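## Task

Push the key labelled CALL on the operator panel so that its lamp ends up lit while every other lamp stays dark. It only counts if it holds without the robot keeping it there. Afterwards release and move the gripper away.

## Robot and tools

Robot: a single six-joint arm with a two-finger parallel gripper. Joints from base outward: waist, shoulder, elbow, forearm roll, wrist pitch, wrist roll. The base may sit on a mounting block or post, which the clearance check treats as part of the arm, and the base may be slightly tilted relative to the table.

Scene frame: origin on the table surface straight below the arm base; +z up; +y to the left when looking along +x. Positions are metres. Orientations are quaternions written w first (qw, qx, qy, qz). Gripper frame: fingers extend along the gripper's +z and open and close along its y. end_effector_position is the point between the pads when closed, roughly 2 cm short of the fingertips; closing pushes the tips about 10 mm further along +z. Reported hand position can be off, more so at long reach.

Task setting: a panel holds four keys in random order, each with its name printed next to it and a lamp. A gentle push on a key lights its lamp; a press cannot be reversed, so pushing the wrong key is a permanent error. Read the labels from cam_high, cam_low or cam_wrist (each 896x504) before pressing. Do not knock anything off the table; that ends the scene.

The row format, shared by all motion tools: one list of 8 numbers for the single arm, in order x, y, z, qw, qx, qy, qz, opening. x, y, z is an absolute target position for the gripper point in the scene frame (metres); the quaternion is an absolute target orientation in the scene frame. Together these are a pose, not an offset. opening runs from -1 (closed) to +1 (fully open, 0.084 m). A row is refused if its position lies more than 0.6 m from the last reported position along any gripper axis. To hold an orientation steady, repeat the intended quaternion each row rather than copying the reported one, which may have drifted.

execute_actions(actions, pictures): actions is a list with at most one entry, or empty. Empty list: no command, just returns the state. {"rows": [[8 numbers], ...], "steps": n}: 1 to 15 rows, n at most 15 (default 15); each row lasts one control step of 1/30 s and the final row repeats for any remaining steps. {"steps": n} alone: a wait of up to 300 steps counted from the previous result, so thinking time uses some of it. pictures (boolean) toggles camera images; they are included by default. A refused call sends nothing.

move(target, speed): target is one 8-number row as above, an absolute pose plus opening. The tool drives the gripper in a straight line toward it over 0.5 to 10 s (stops short if more would be needed). speed in m/s, 0.002 to 0.5, default 0.25; rotation limited to twice that in rad/s. Opening is commanded at the start. The path ignores obstacles and the real gripper may lag, wander, or overshoot speed, especially with a nearly straight arm. Faster contact and targets set deeper past a surface both push harder, so approach keys slowly and aim only a little beyond the key face. The result adds a "move:" line: done means at rest near target; other endings include off_target, moving, held, fault; limits=paced means the pose was clipped, limits=held means the clearance check blocked some steps (after which motion can jump faster than speed). Distance to target is also reported.

wait(seconds): 0 to 10 s of simulation with no new command. zoom_image(camera, region): camera is cam_high, cam_low or cam_wrist; region [x0, y0, x1, y1] in pixels of that camera's last image, top-left origin, at most 504x504; use it to read key labels and lamp states. finished_scene(scene): ends the current scene (give its number), is irreversible, reports success and loads the next task. Replying without any tool call ends everything.

Controller behaviour: each step the commanded pose is clipped to within 70 mm and 16 degrees of the measured pose, then damped inverse kinematics follows it, favouring position over orientation. After an action ends the arm only continues to the last clipped pose, so check the result and send the remainder. Joint targets move at most 3.14 rad/s, taking 0.16 s to accelerate. Elbow stops just before straight. Joint ranges (rad): waist -6.283 to 6.283, shoulder -2.304 to 2.304, elbow -4.224 to 0.061, forearm roll -6.283 to 6.283, wrist pitch -2.164 to 2.164, wrist roll -6.283 to 6.283.

Result lines: the state line gives pose and linear/angular velocities; grip_measured is the finger opening on the command scale; "Hand target" shows where the controller is heading; "pose unreachable" and HELD mark steps the clearance check altered or blocked. Joint torques include offsets and noise and are nonzero in free air. Nothing is kept back in this setup; the simulation keeps running while you think.

Hazards: a contact torque reaching a joint's load limit (N m: waist 54.6, shoulder 54.6, elbow 45.5, forearm roll 24.5, wrist pitch 17.2, wrist roll 17.2) triggers a fault: the arm backs off, freezes 10 s and drops the rest of the call. Motors heat while loaded; MOTOR HOT appears from 65 °C and at 80 °C brakes engage (OVER-TEMPERATURE FAULT). An arm blocked by an object keeps pushing until commanded otherwise. Press with closed or lightly open fingers, tip first, then retract upward before ending the scene.

Each tool is called after "Request:" by a JSON object that holds its "method" and its "body", one argument or row to a line.

## Session

Request:
{"method": "execute_actions", "body": {
  "actions": []
}}

Scene clock: 0.00 s of 7200.00 s.
end_effector_position=(+0.1491, -0.3734, +0.2456) grip_measured=+1.00 end_effector_quat_wxyz=(+0.018, +0.899, +0.436, +0.041) end_effector_velocity=(+0.000, +0.001, -0.001) end_effector_angular_velocity=(+0.001, +0.000, -0.000)
Joint positions: [-1.438 -1.416 -1.217  0.971 -0.63   3.031  0.084]
Joint velocities: [ 0.001 -0.     0.001  0.001  0.    -0.     0.   ]
Joint torques (N m, as the arm reports them, + toward a larger angle): no reading
Hand target: +0.149, -0.373, +0.246; +0.018, +0.899, +0.436, +0.041

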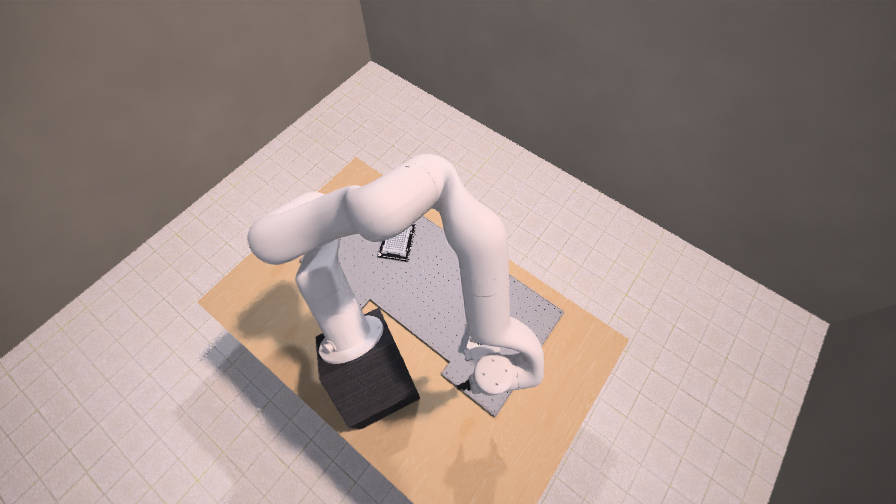

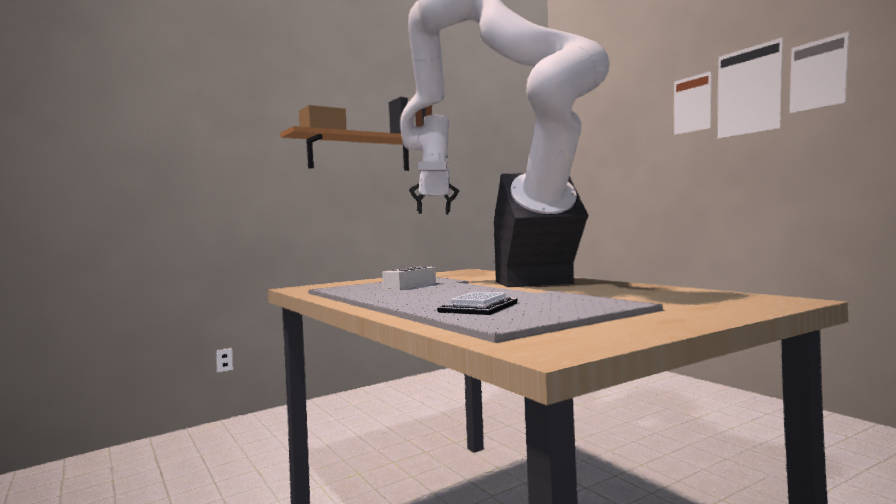

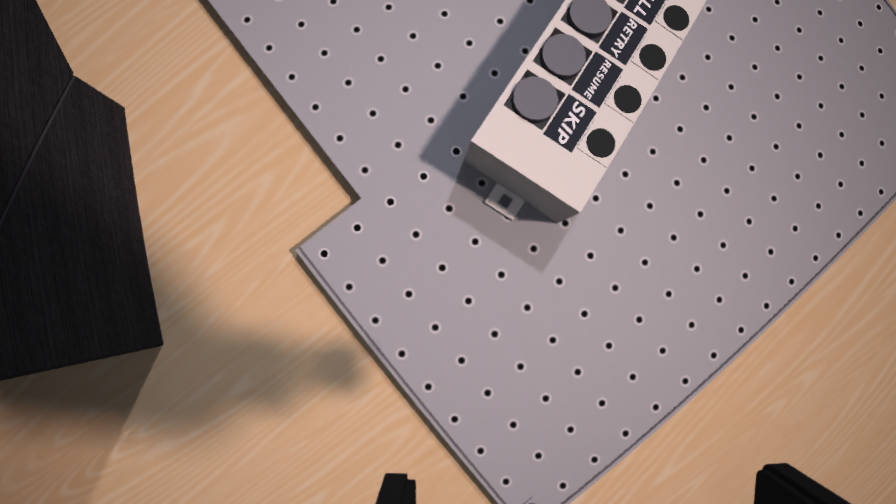

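Request:
{"method": "move", "body": {
  "target": [0.30,-0.24,0.18,0,0.9,0.436,0,-1]
}}

Scene clock: 6.37 s of 7200.00 s.
end_effector_position=(+0.3002, -0.2396, +0.1795) grip_measured=-1.00 end_effector_quat_wxyz=(-0.000, +0.900, +0.436, +0.001) end_effector_velocity=(+0.001, +0.003, -0.002) end_effector_angular_velocity=(+0.001, +0.003, +0.000)
Joint positions: [-0.941 -1.2   -0.959  1.457 -0.653  2.986  0.   ]
Joint velocities: [ 0.009  0.001  0.003  0.006 -0.     0.     0.   ]
Joint torques (N m, as the arm reports them, + toward a larger angle): [-32.9   21.22  -9.29  -0.19  -0.59  -0.73]
Hand target: +0.301, -0.239, +0.179; -0.000, +0.900, +0.436, +0.001
Off the commanded pose: 0.001 m, 0 deg.
After step 90, 1.80 s passed at rest.
move: done

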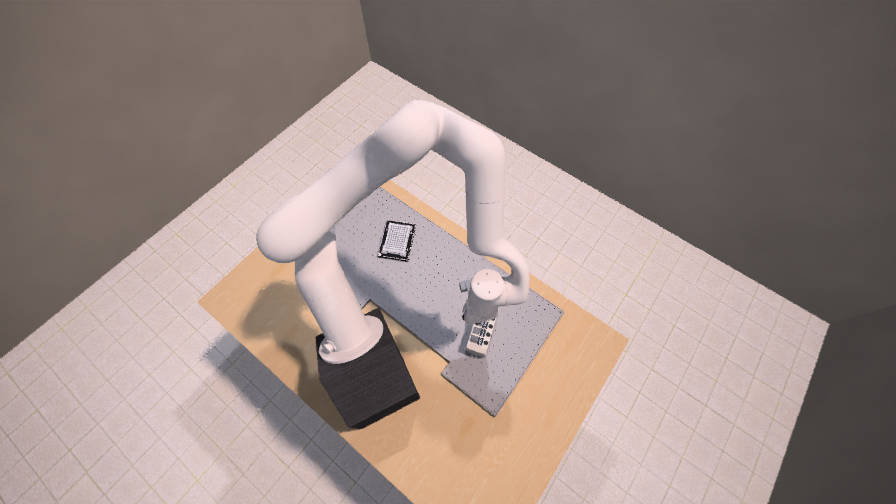

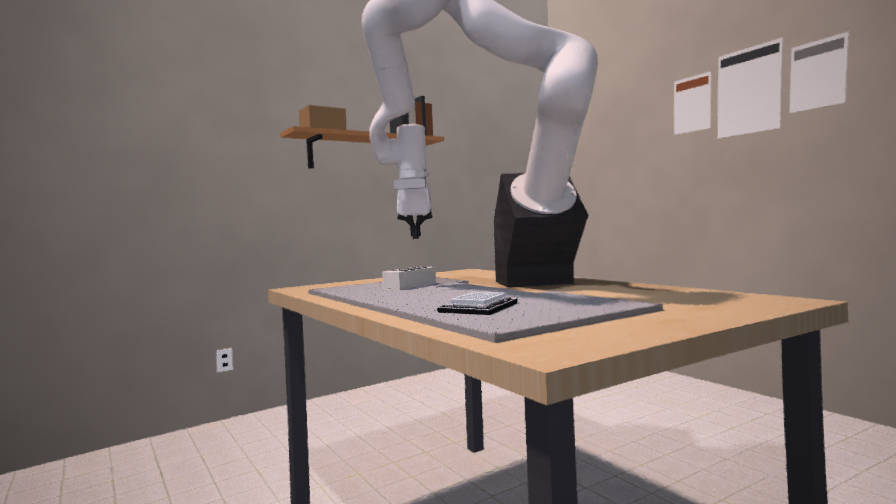

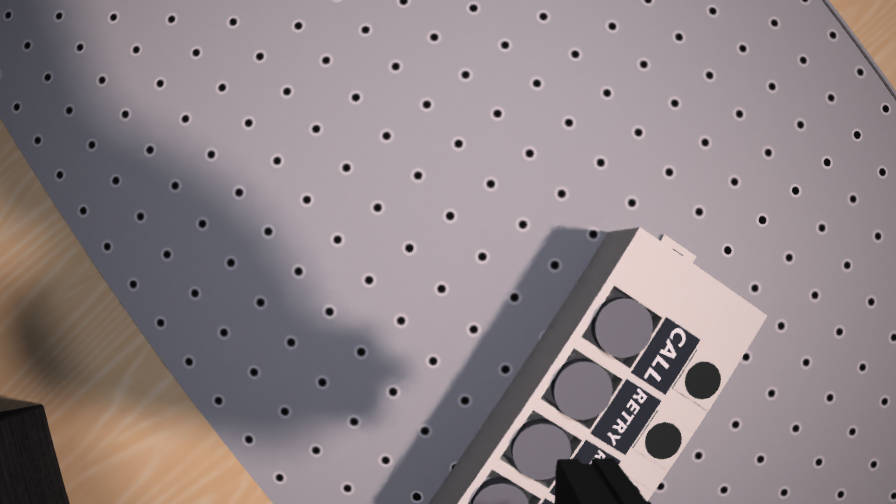

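Request:
{"method": "move", "body": {
  "target": [0.343,-0.243,0.12,0,0.9,0.436,0,-1]
}}

Scene clock: 13.37 s of 7200.00 s.
end_effector_position=(+0.3430, -0.2427, +0.1202) grip_measured=-1.00 end_effector_quat_wxyz=(-0.000, +0.900, +0.436, +0.000) end_effector_velocity=(+0.001, -0.000, -0.002) end_effector_angular_velocity=(+0.001, +0.001, +0.001)
Joint positions: [-0.795 -1.295 -1.075  1.575 -0.686  3.017  0.   ]
Joint velocities: [ 0.005 -0.004 -0.005  0.002 -0.001  0.002  0.   ]
Joint torques (N m, as the arm reports them, + toward a larger angle): [-39.09  22.88  -8.     0.64  -0.91  -0.63]
Hand target: +0.343, -0.243, +0.120; -0.000, +0.900, +0.436, +0.000
Off the commanded pose: 0.000 m, 0 deg.
After step 90, 2.97 s passed at rest.
move: done

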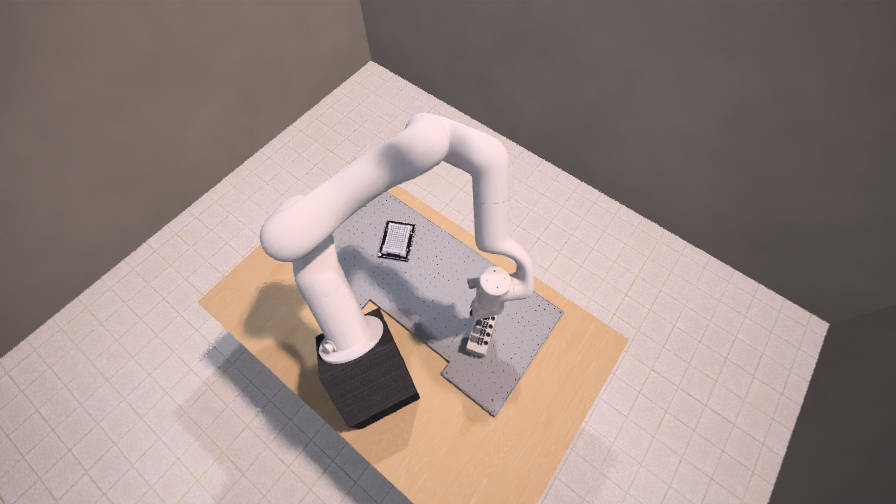

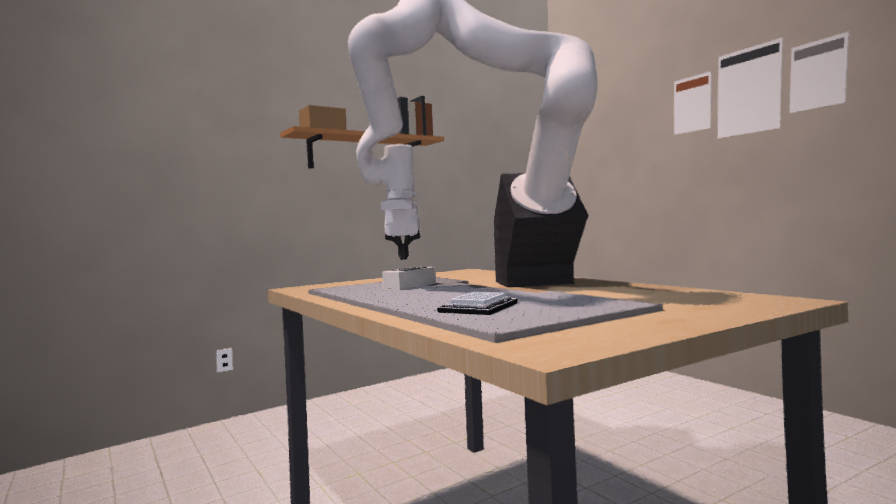

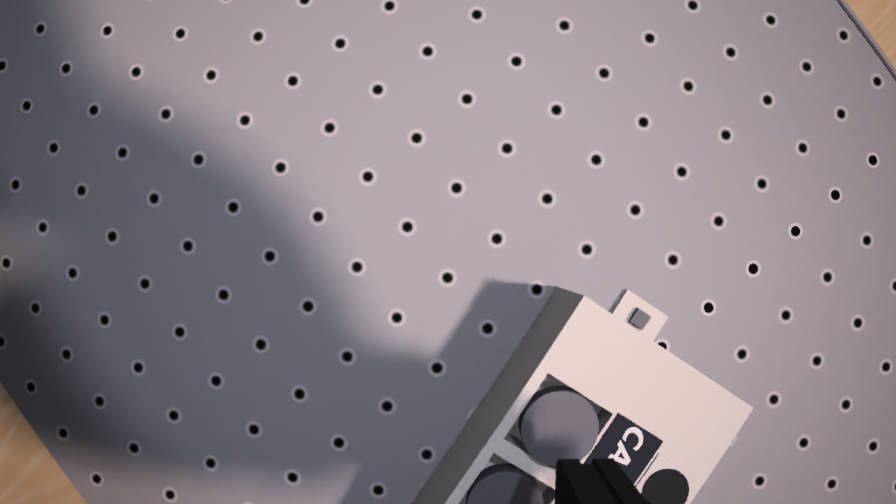

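Request:
{"method": "move", "body": {
  "target": [0.348,-0.237,0.098,0,0.9,0.436,0,-1],
  "speed": 0.05
}}

Request:
{"method": "zoom_image", "body": {
  "camera": "cam_low",
  "region": [360,230,460,300]
}}

Scene clock: 18.33 s of 7200.00 s.
end_effector_position=(+0.3480, -0.2370, +0.0982) grip_measured=-1.00 end_effector_quat_wxyz=(-0.000, +0.900, +0.436, +0.000) end_effector_velocity=(+0.001, +0.001, -0.003) end_effector_angular_velocity=(+0.000, +0.000, -0.000)
Joint positions: [-0.748 -1.325 -1.092  1.635 -0.696  2.998  0.   ]
Joint velocities: [ 0.006 -0.003 -0.001  0.008 -0.001 -0.002  0.   ]
Joint torques (N m, as the arm reports them, + toward a larger angle): [-38.94  21.03  -7.83   0.61  -0.51  -0.41]
Hand target: +0.348, -0.237, +0.098; -0.000, +0.900, +0.436, +0.000
Off the commanded pose: 0.000 m, 0 deg.
After step 90, 1.07 s passed at rest.
move: done

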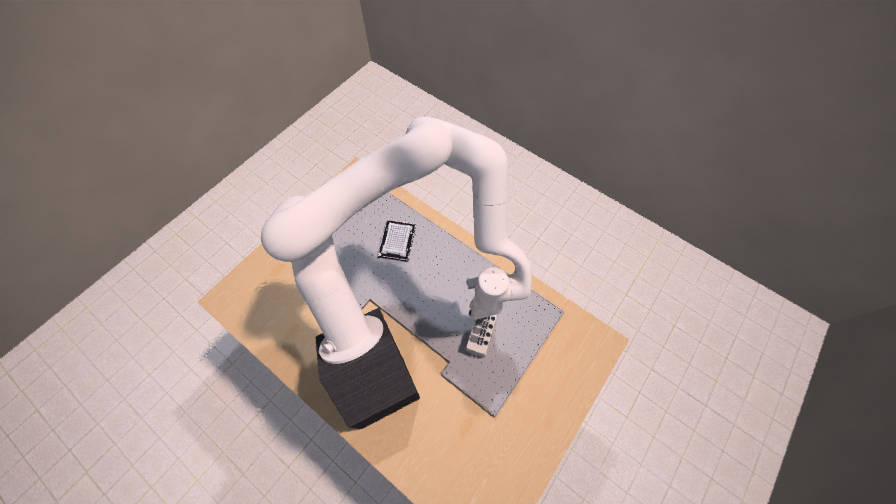

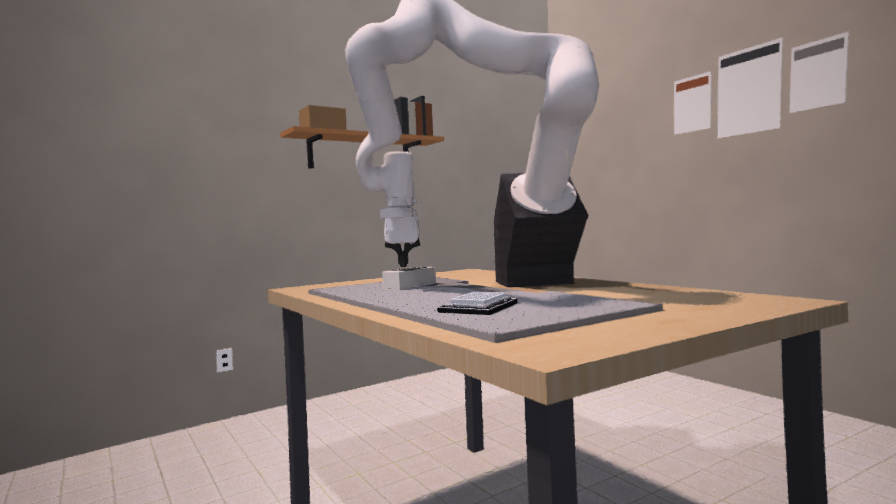

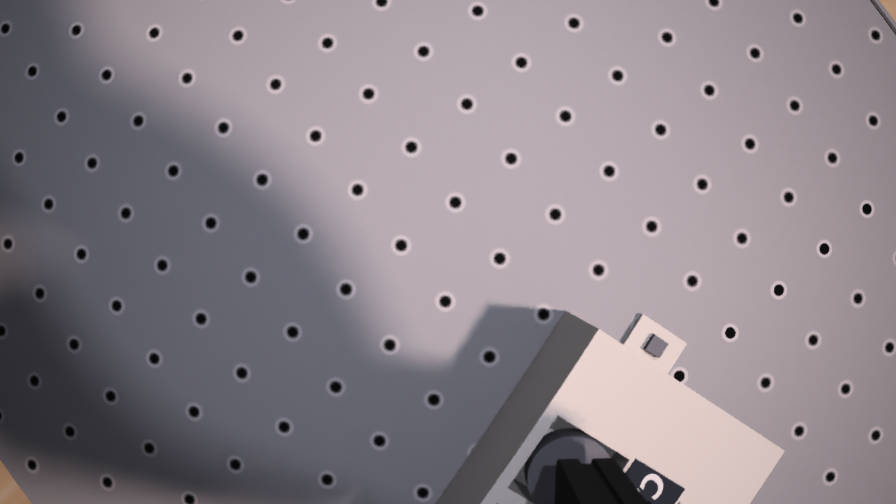

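Region (360, 230, 460, 300) of cam_low's 896x504 image, scaled by 5.040, with more detail than that image has; it fills the top 353 rows of this view, and the rest is white.

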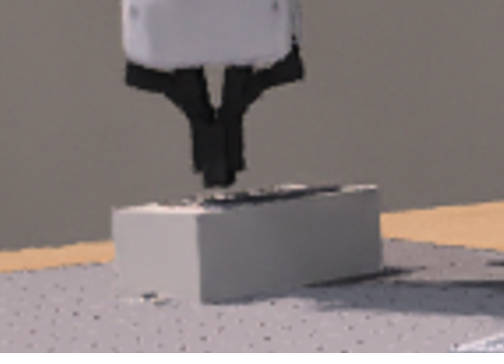

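Gap about 8 mm.

Request:
{"method": "move", "body": {
  "target": [0.347,-0.235,0.086,0,0.9,0.436,0,-1],
  "speed": 0.015
}}

Request:
{"method": "zoom_image", "body": {
  "camera": "cam_high",
  "region": [440,290,540,370]
}}

Scene clock: 22.80 s of 7200.00 s.
end_effector_position=(+0.3473, -0.2353, +0.0864) grip_measured=-1.00 end_effector_quat_wxyz=(+0.000, +0.900, +0.436, +0.000) end_effector_velocity=(+0.000, +0.000, -0.001) end_effector_angular_velocity=(-0.001, -0.002, +0.000)
Joint positions: [-0.729 -1.345 -1.101  1.668 -0.702  2.98   0.   ]
Joint velocities: [ 0.002 -0.002 -0.     0.006 -0.002 -0.004  0.   ]
Joint torques (N m, as the arm reports them, + toward a larger angle): [-33.49  17.79  -5.68   0.68  -1.31  -0.86]
Hand target: +0.347, -0.235, +0.086; -0.000, +0.900, +0.436, +0.000
Off the commanded pose: 0.001 m, 0 deg.
After step 90, 0.37 s passed at rest.
move: done

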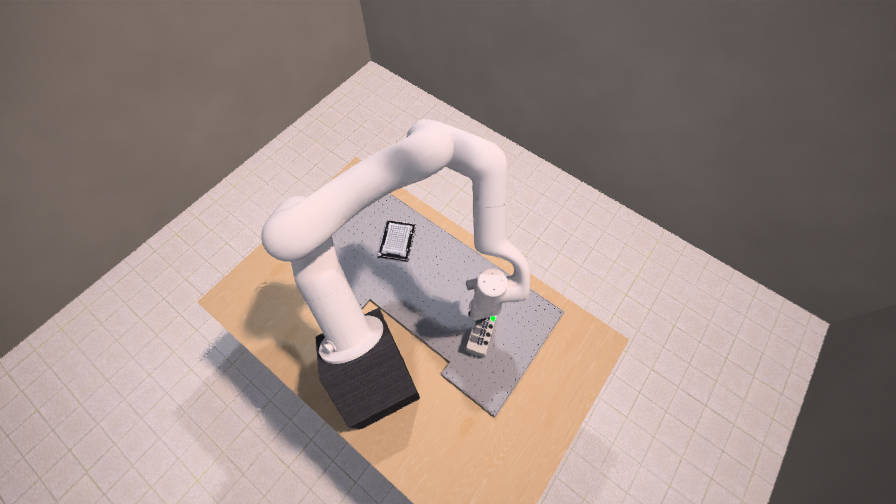

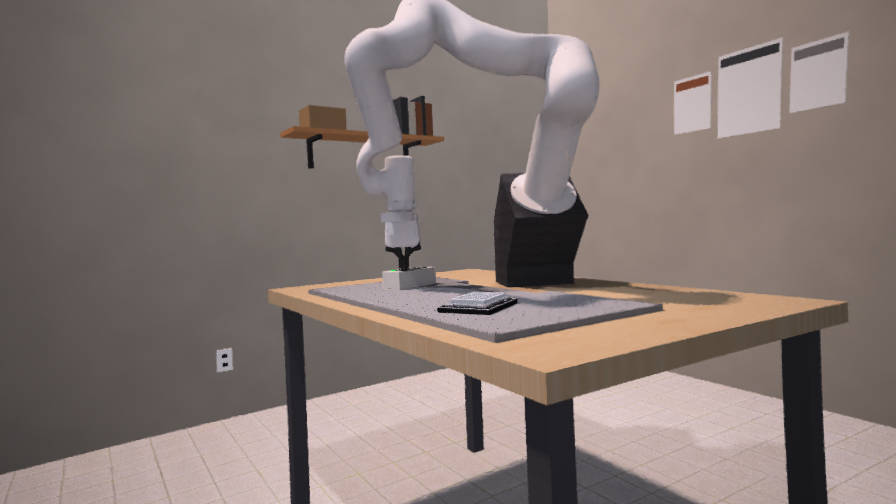

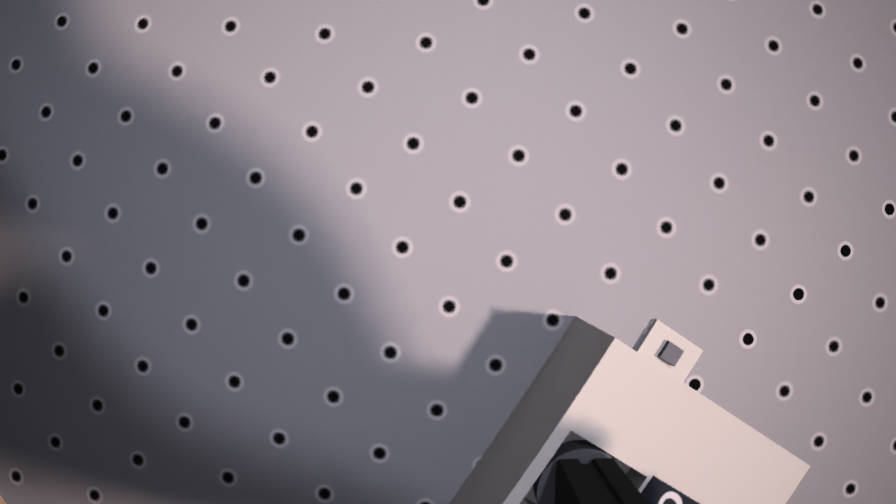

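Region (440, 290, 540, 370) of cam_high's 896x504 image, scaled by 5.040, with more detail than that image has; it fills the top 403 rows of this view, and the rest is white.

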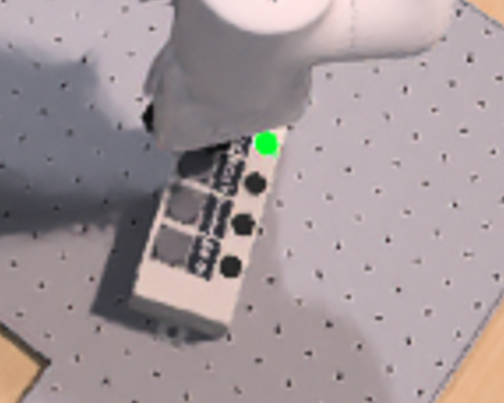

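Request:
{"method": "move", "body": {
  "target": [0.347,-0.235,0.2,0,0.9,0.436,0,-1]
}}

Request:
{"method": "finished_scene", "body": {
  "scene": 1
}}

Scene clock: 27.77 s of 7200.00 s.
end_effector_position=(+0.3466, -0.2350, +0.1998) grip_measured=-1.00 end_effector_quat_wxyz=(+0.000, +0.900, +0.436, -0.000) end_effector_velocity=(+0.001, -0.001, +0.003) end_effector_angular_velocity=(+0.000, -0.000, +0.000)
Joint positions: [-0.894 -1.13  -0.992  1.374 -0.675  3.149  0.   ]
Joint velocities: [-0.004  0.005 -0.001 -0.012 -0.001  0.01   0.   ]
Joint torques (N m, as the arm reports them, + toward a larger angle): [-39.11  20.7  -10.36   1.43  -0.69  -0.53]
Hand target: +0.347, -0.235, +0.200; -0.000, +0.900, +0.436, -0.000
Off the commanded pose: 0.000 m, 0 deg.
After step 90, 0.80 s passed at rest.
move: done

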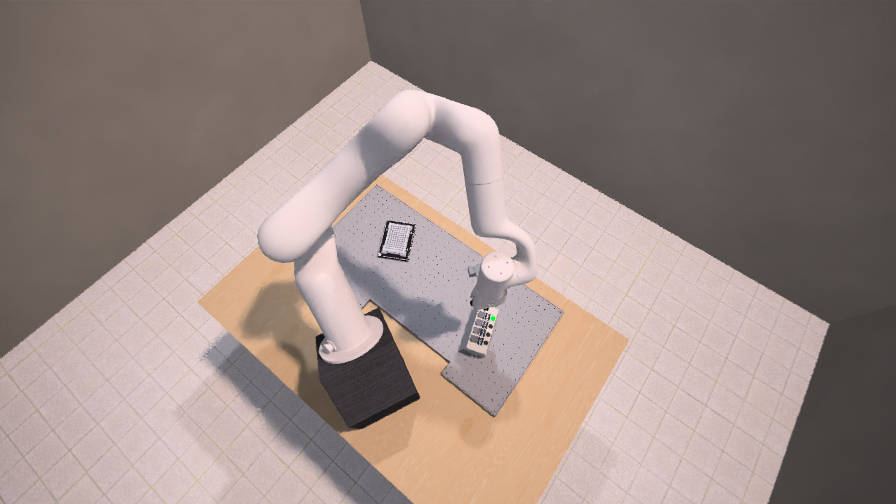

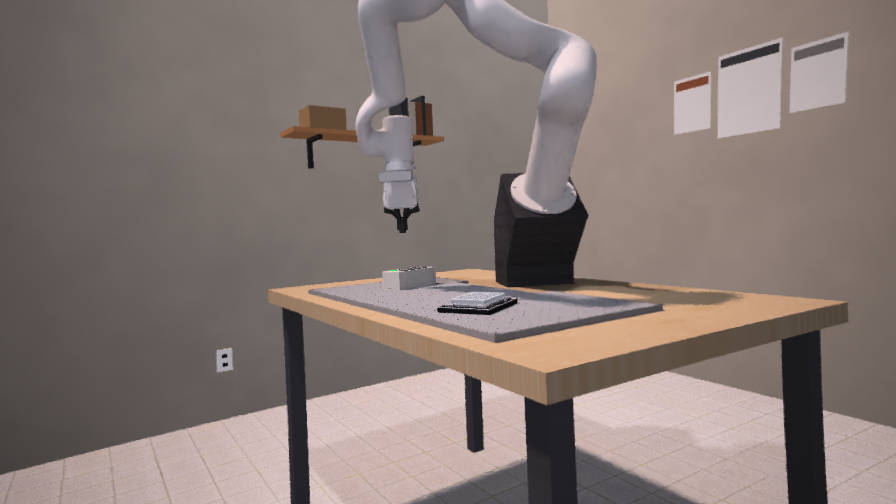

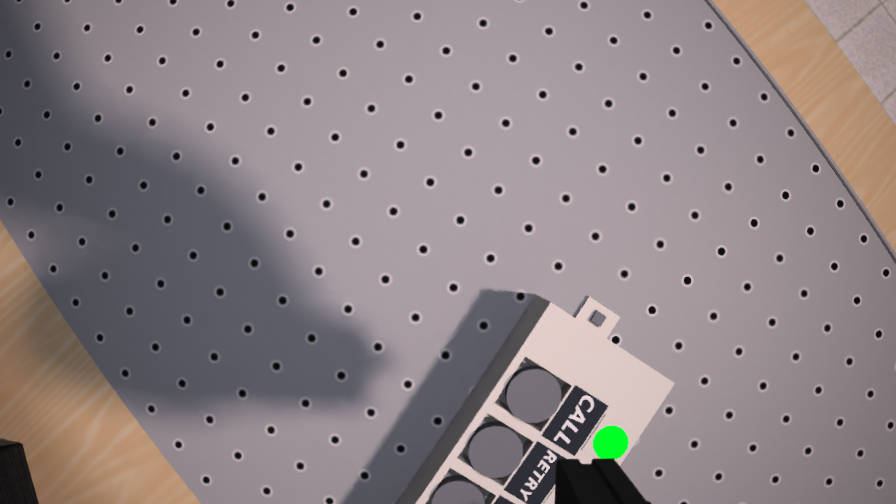

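The scene is finished: the task was done.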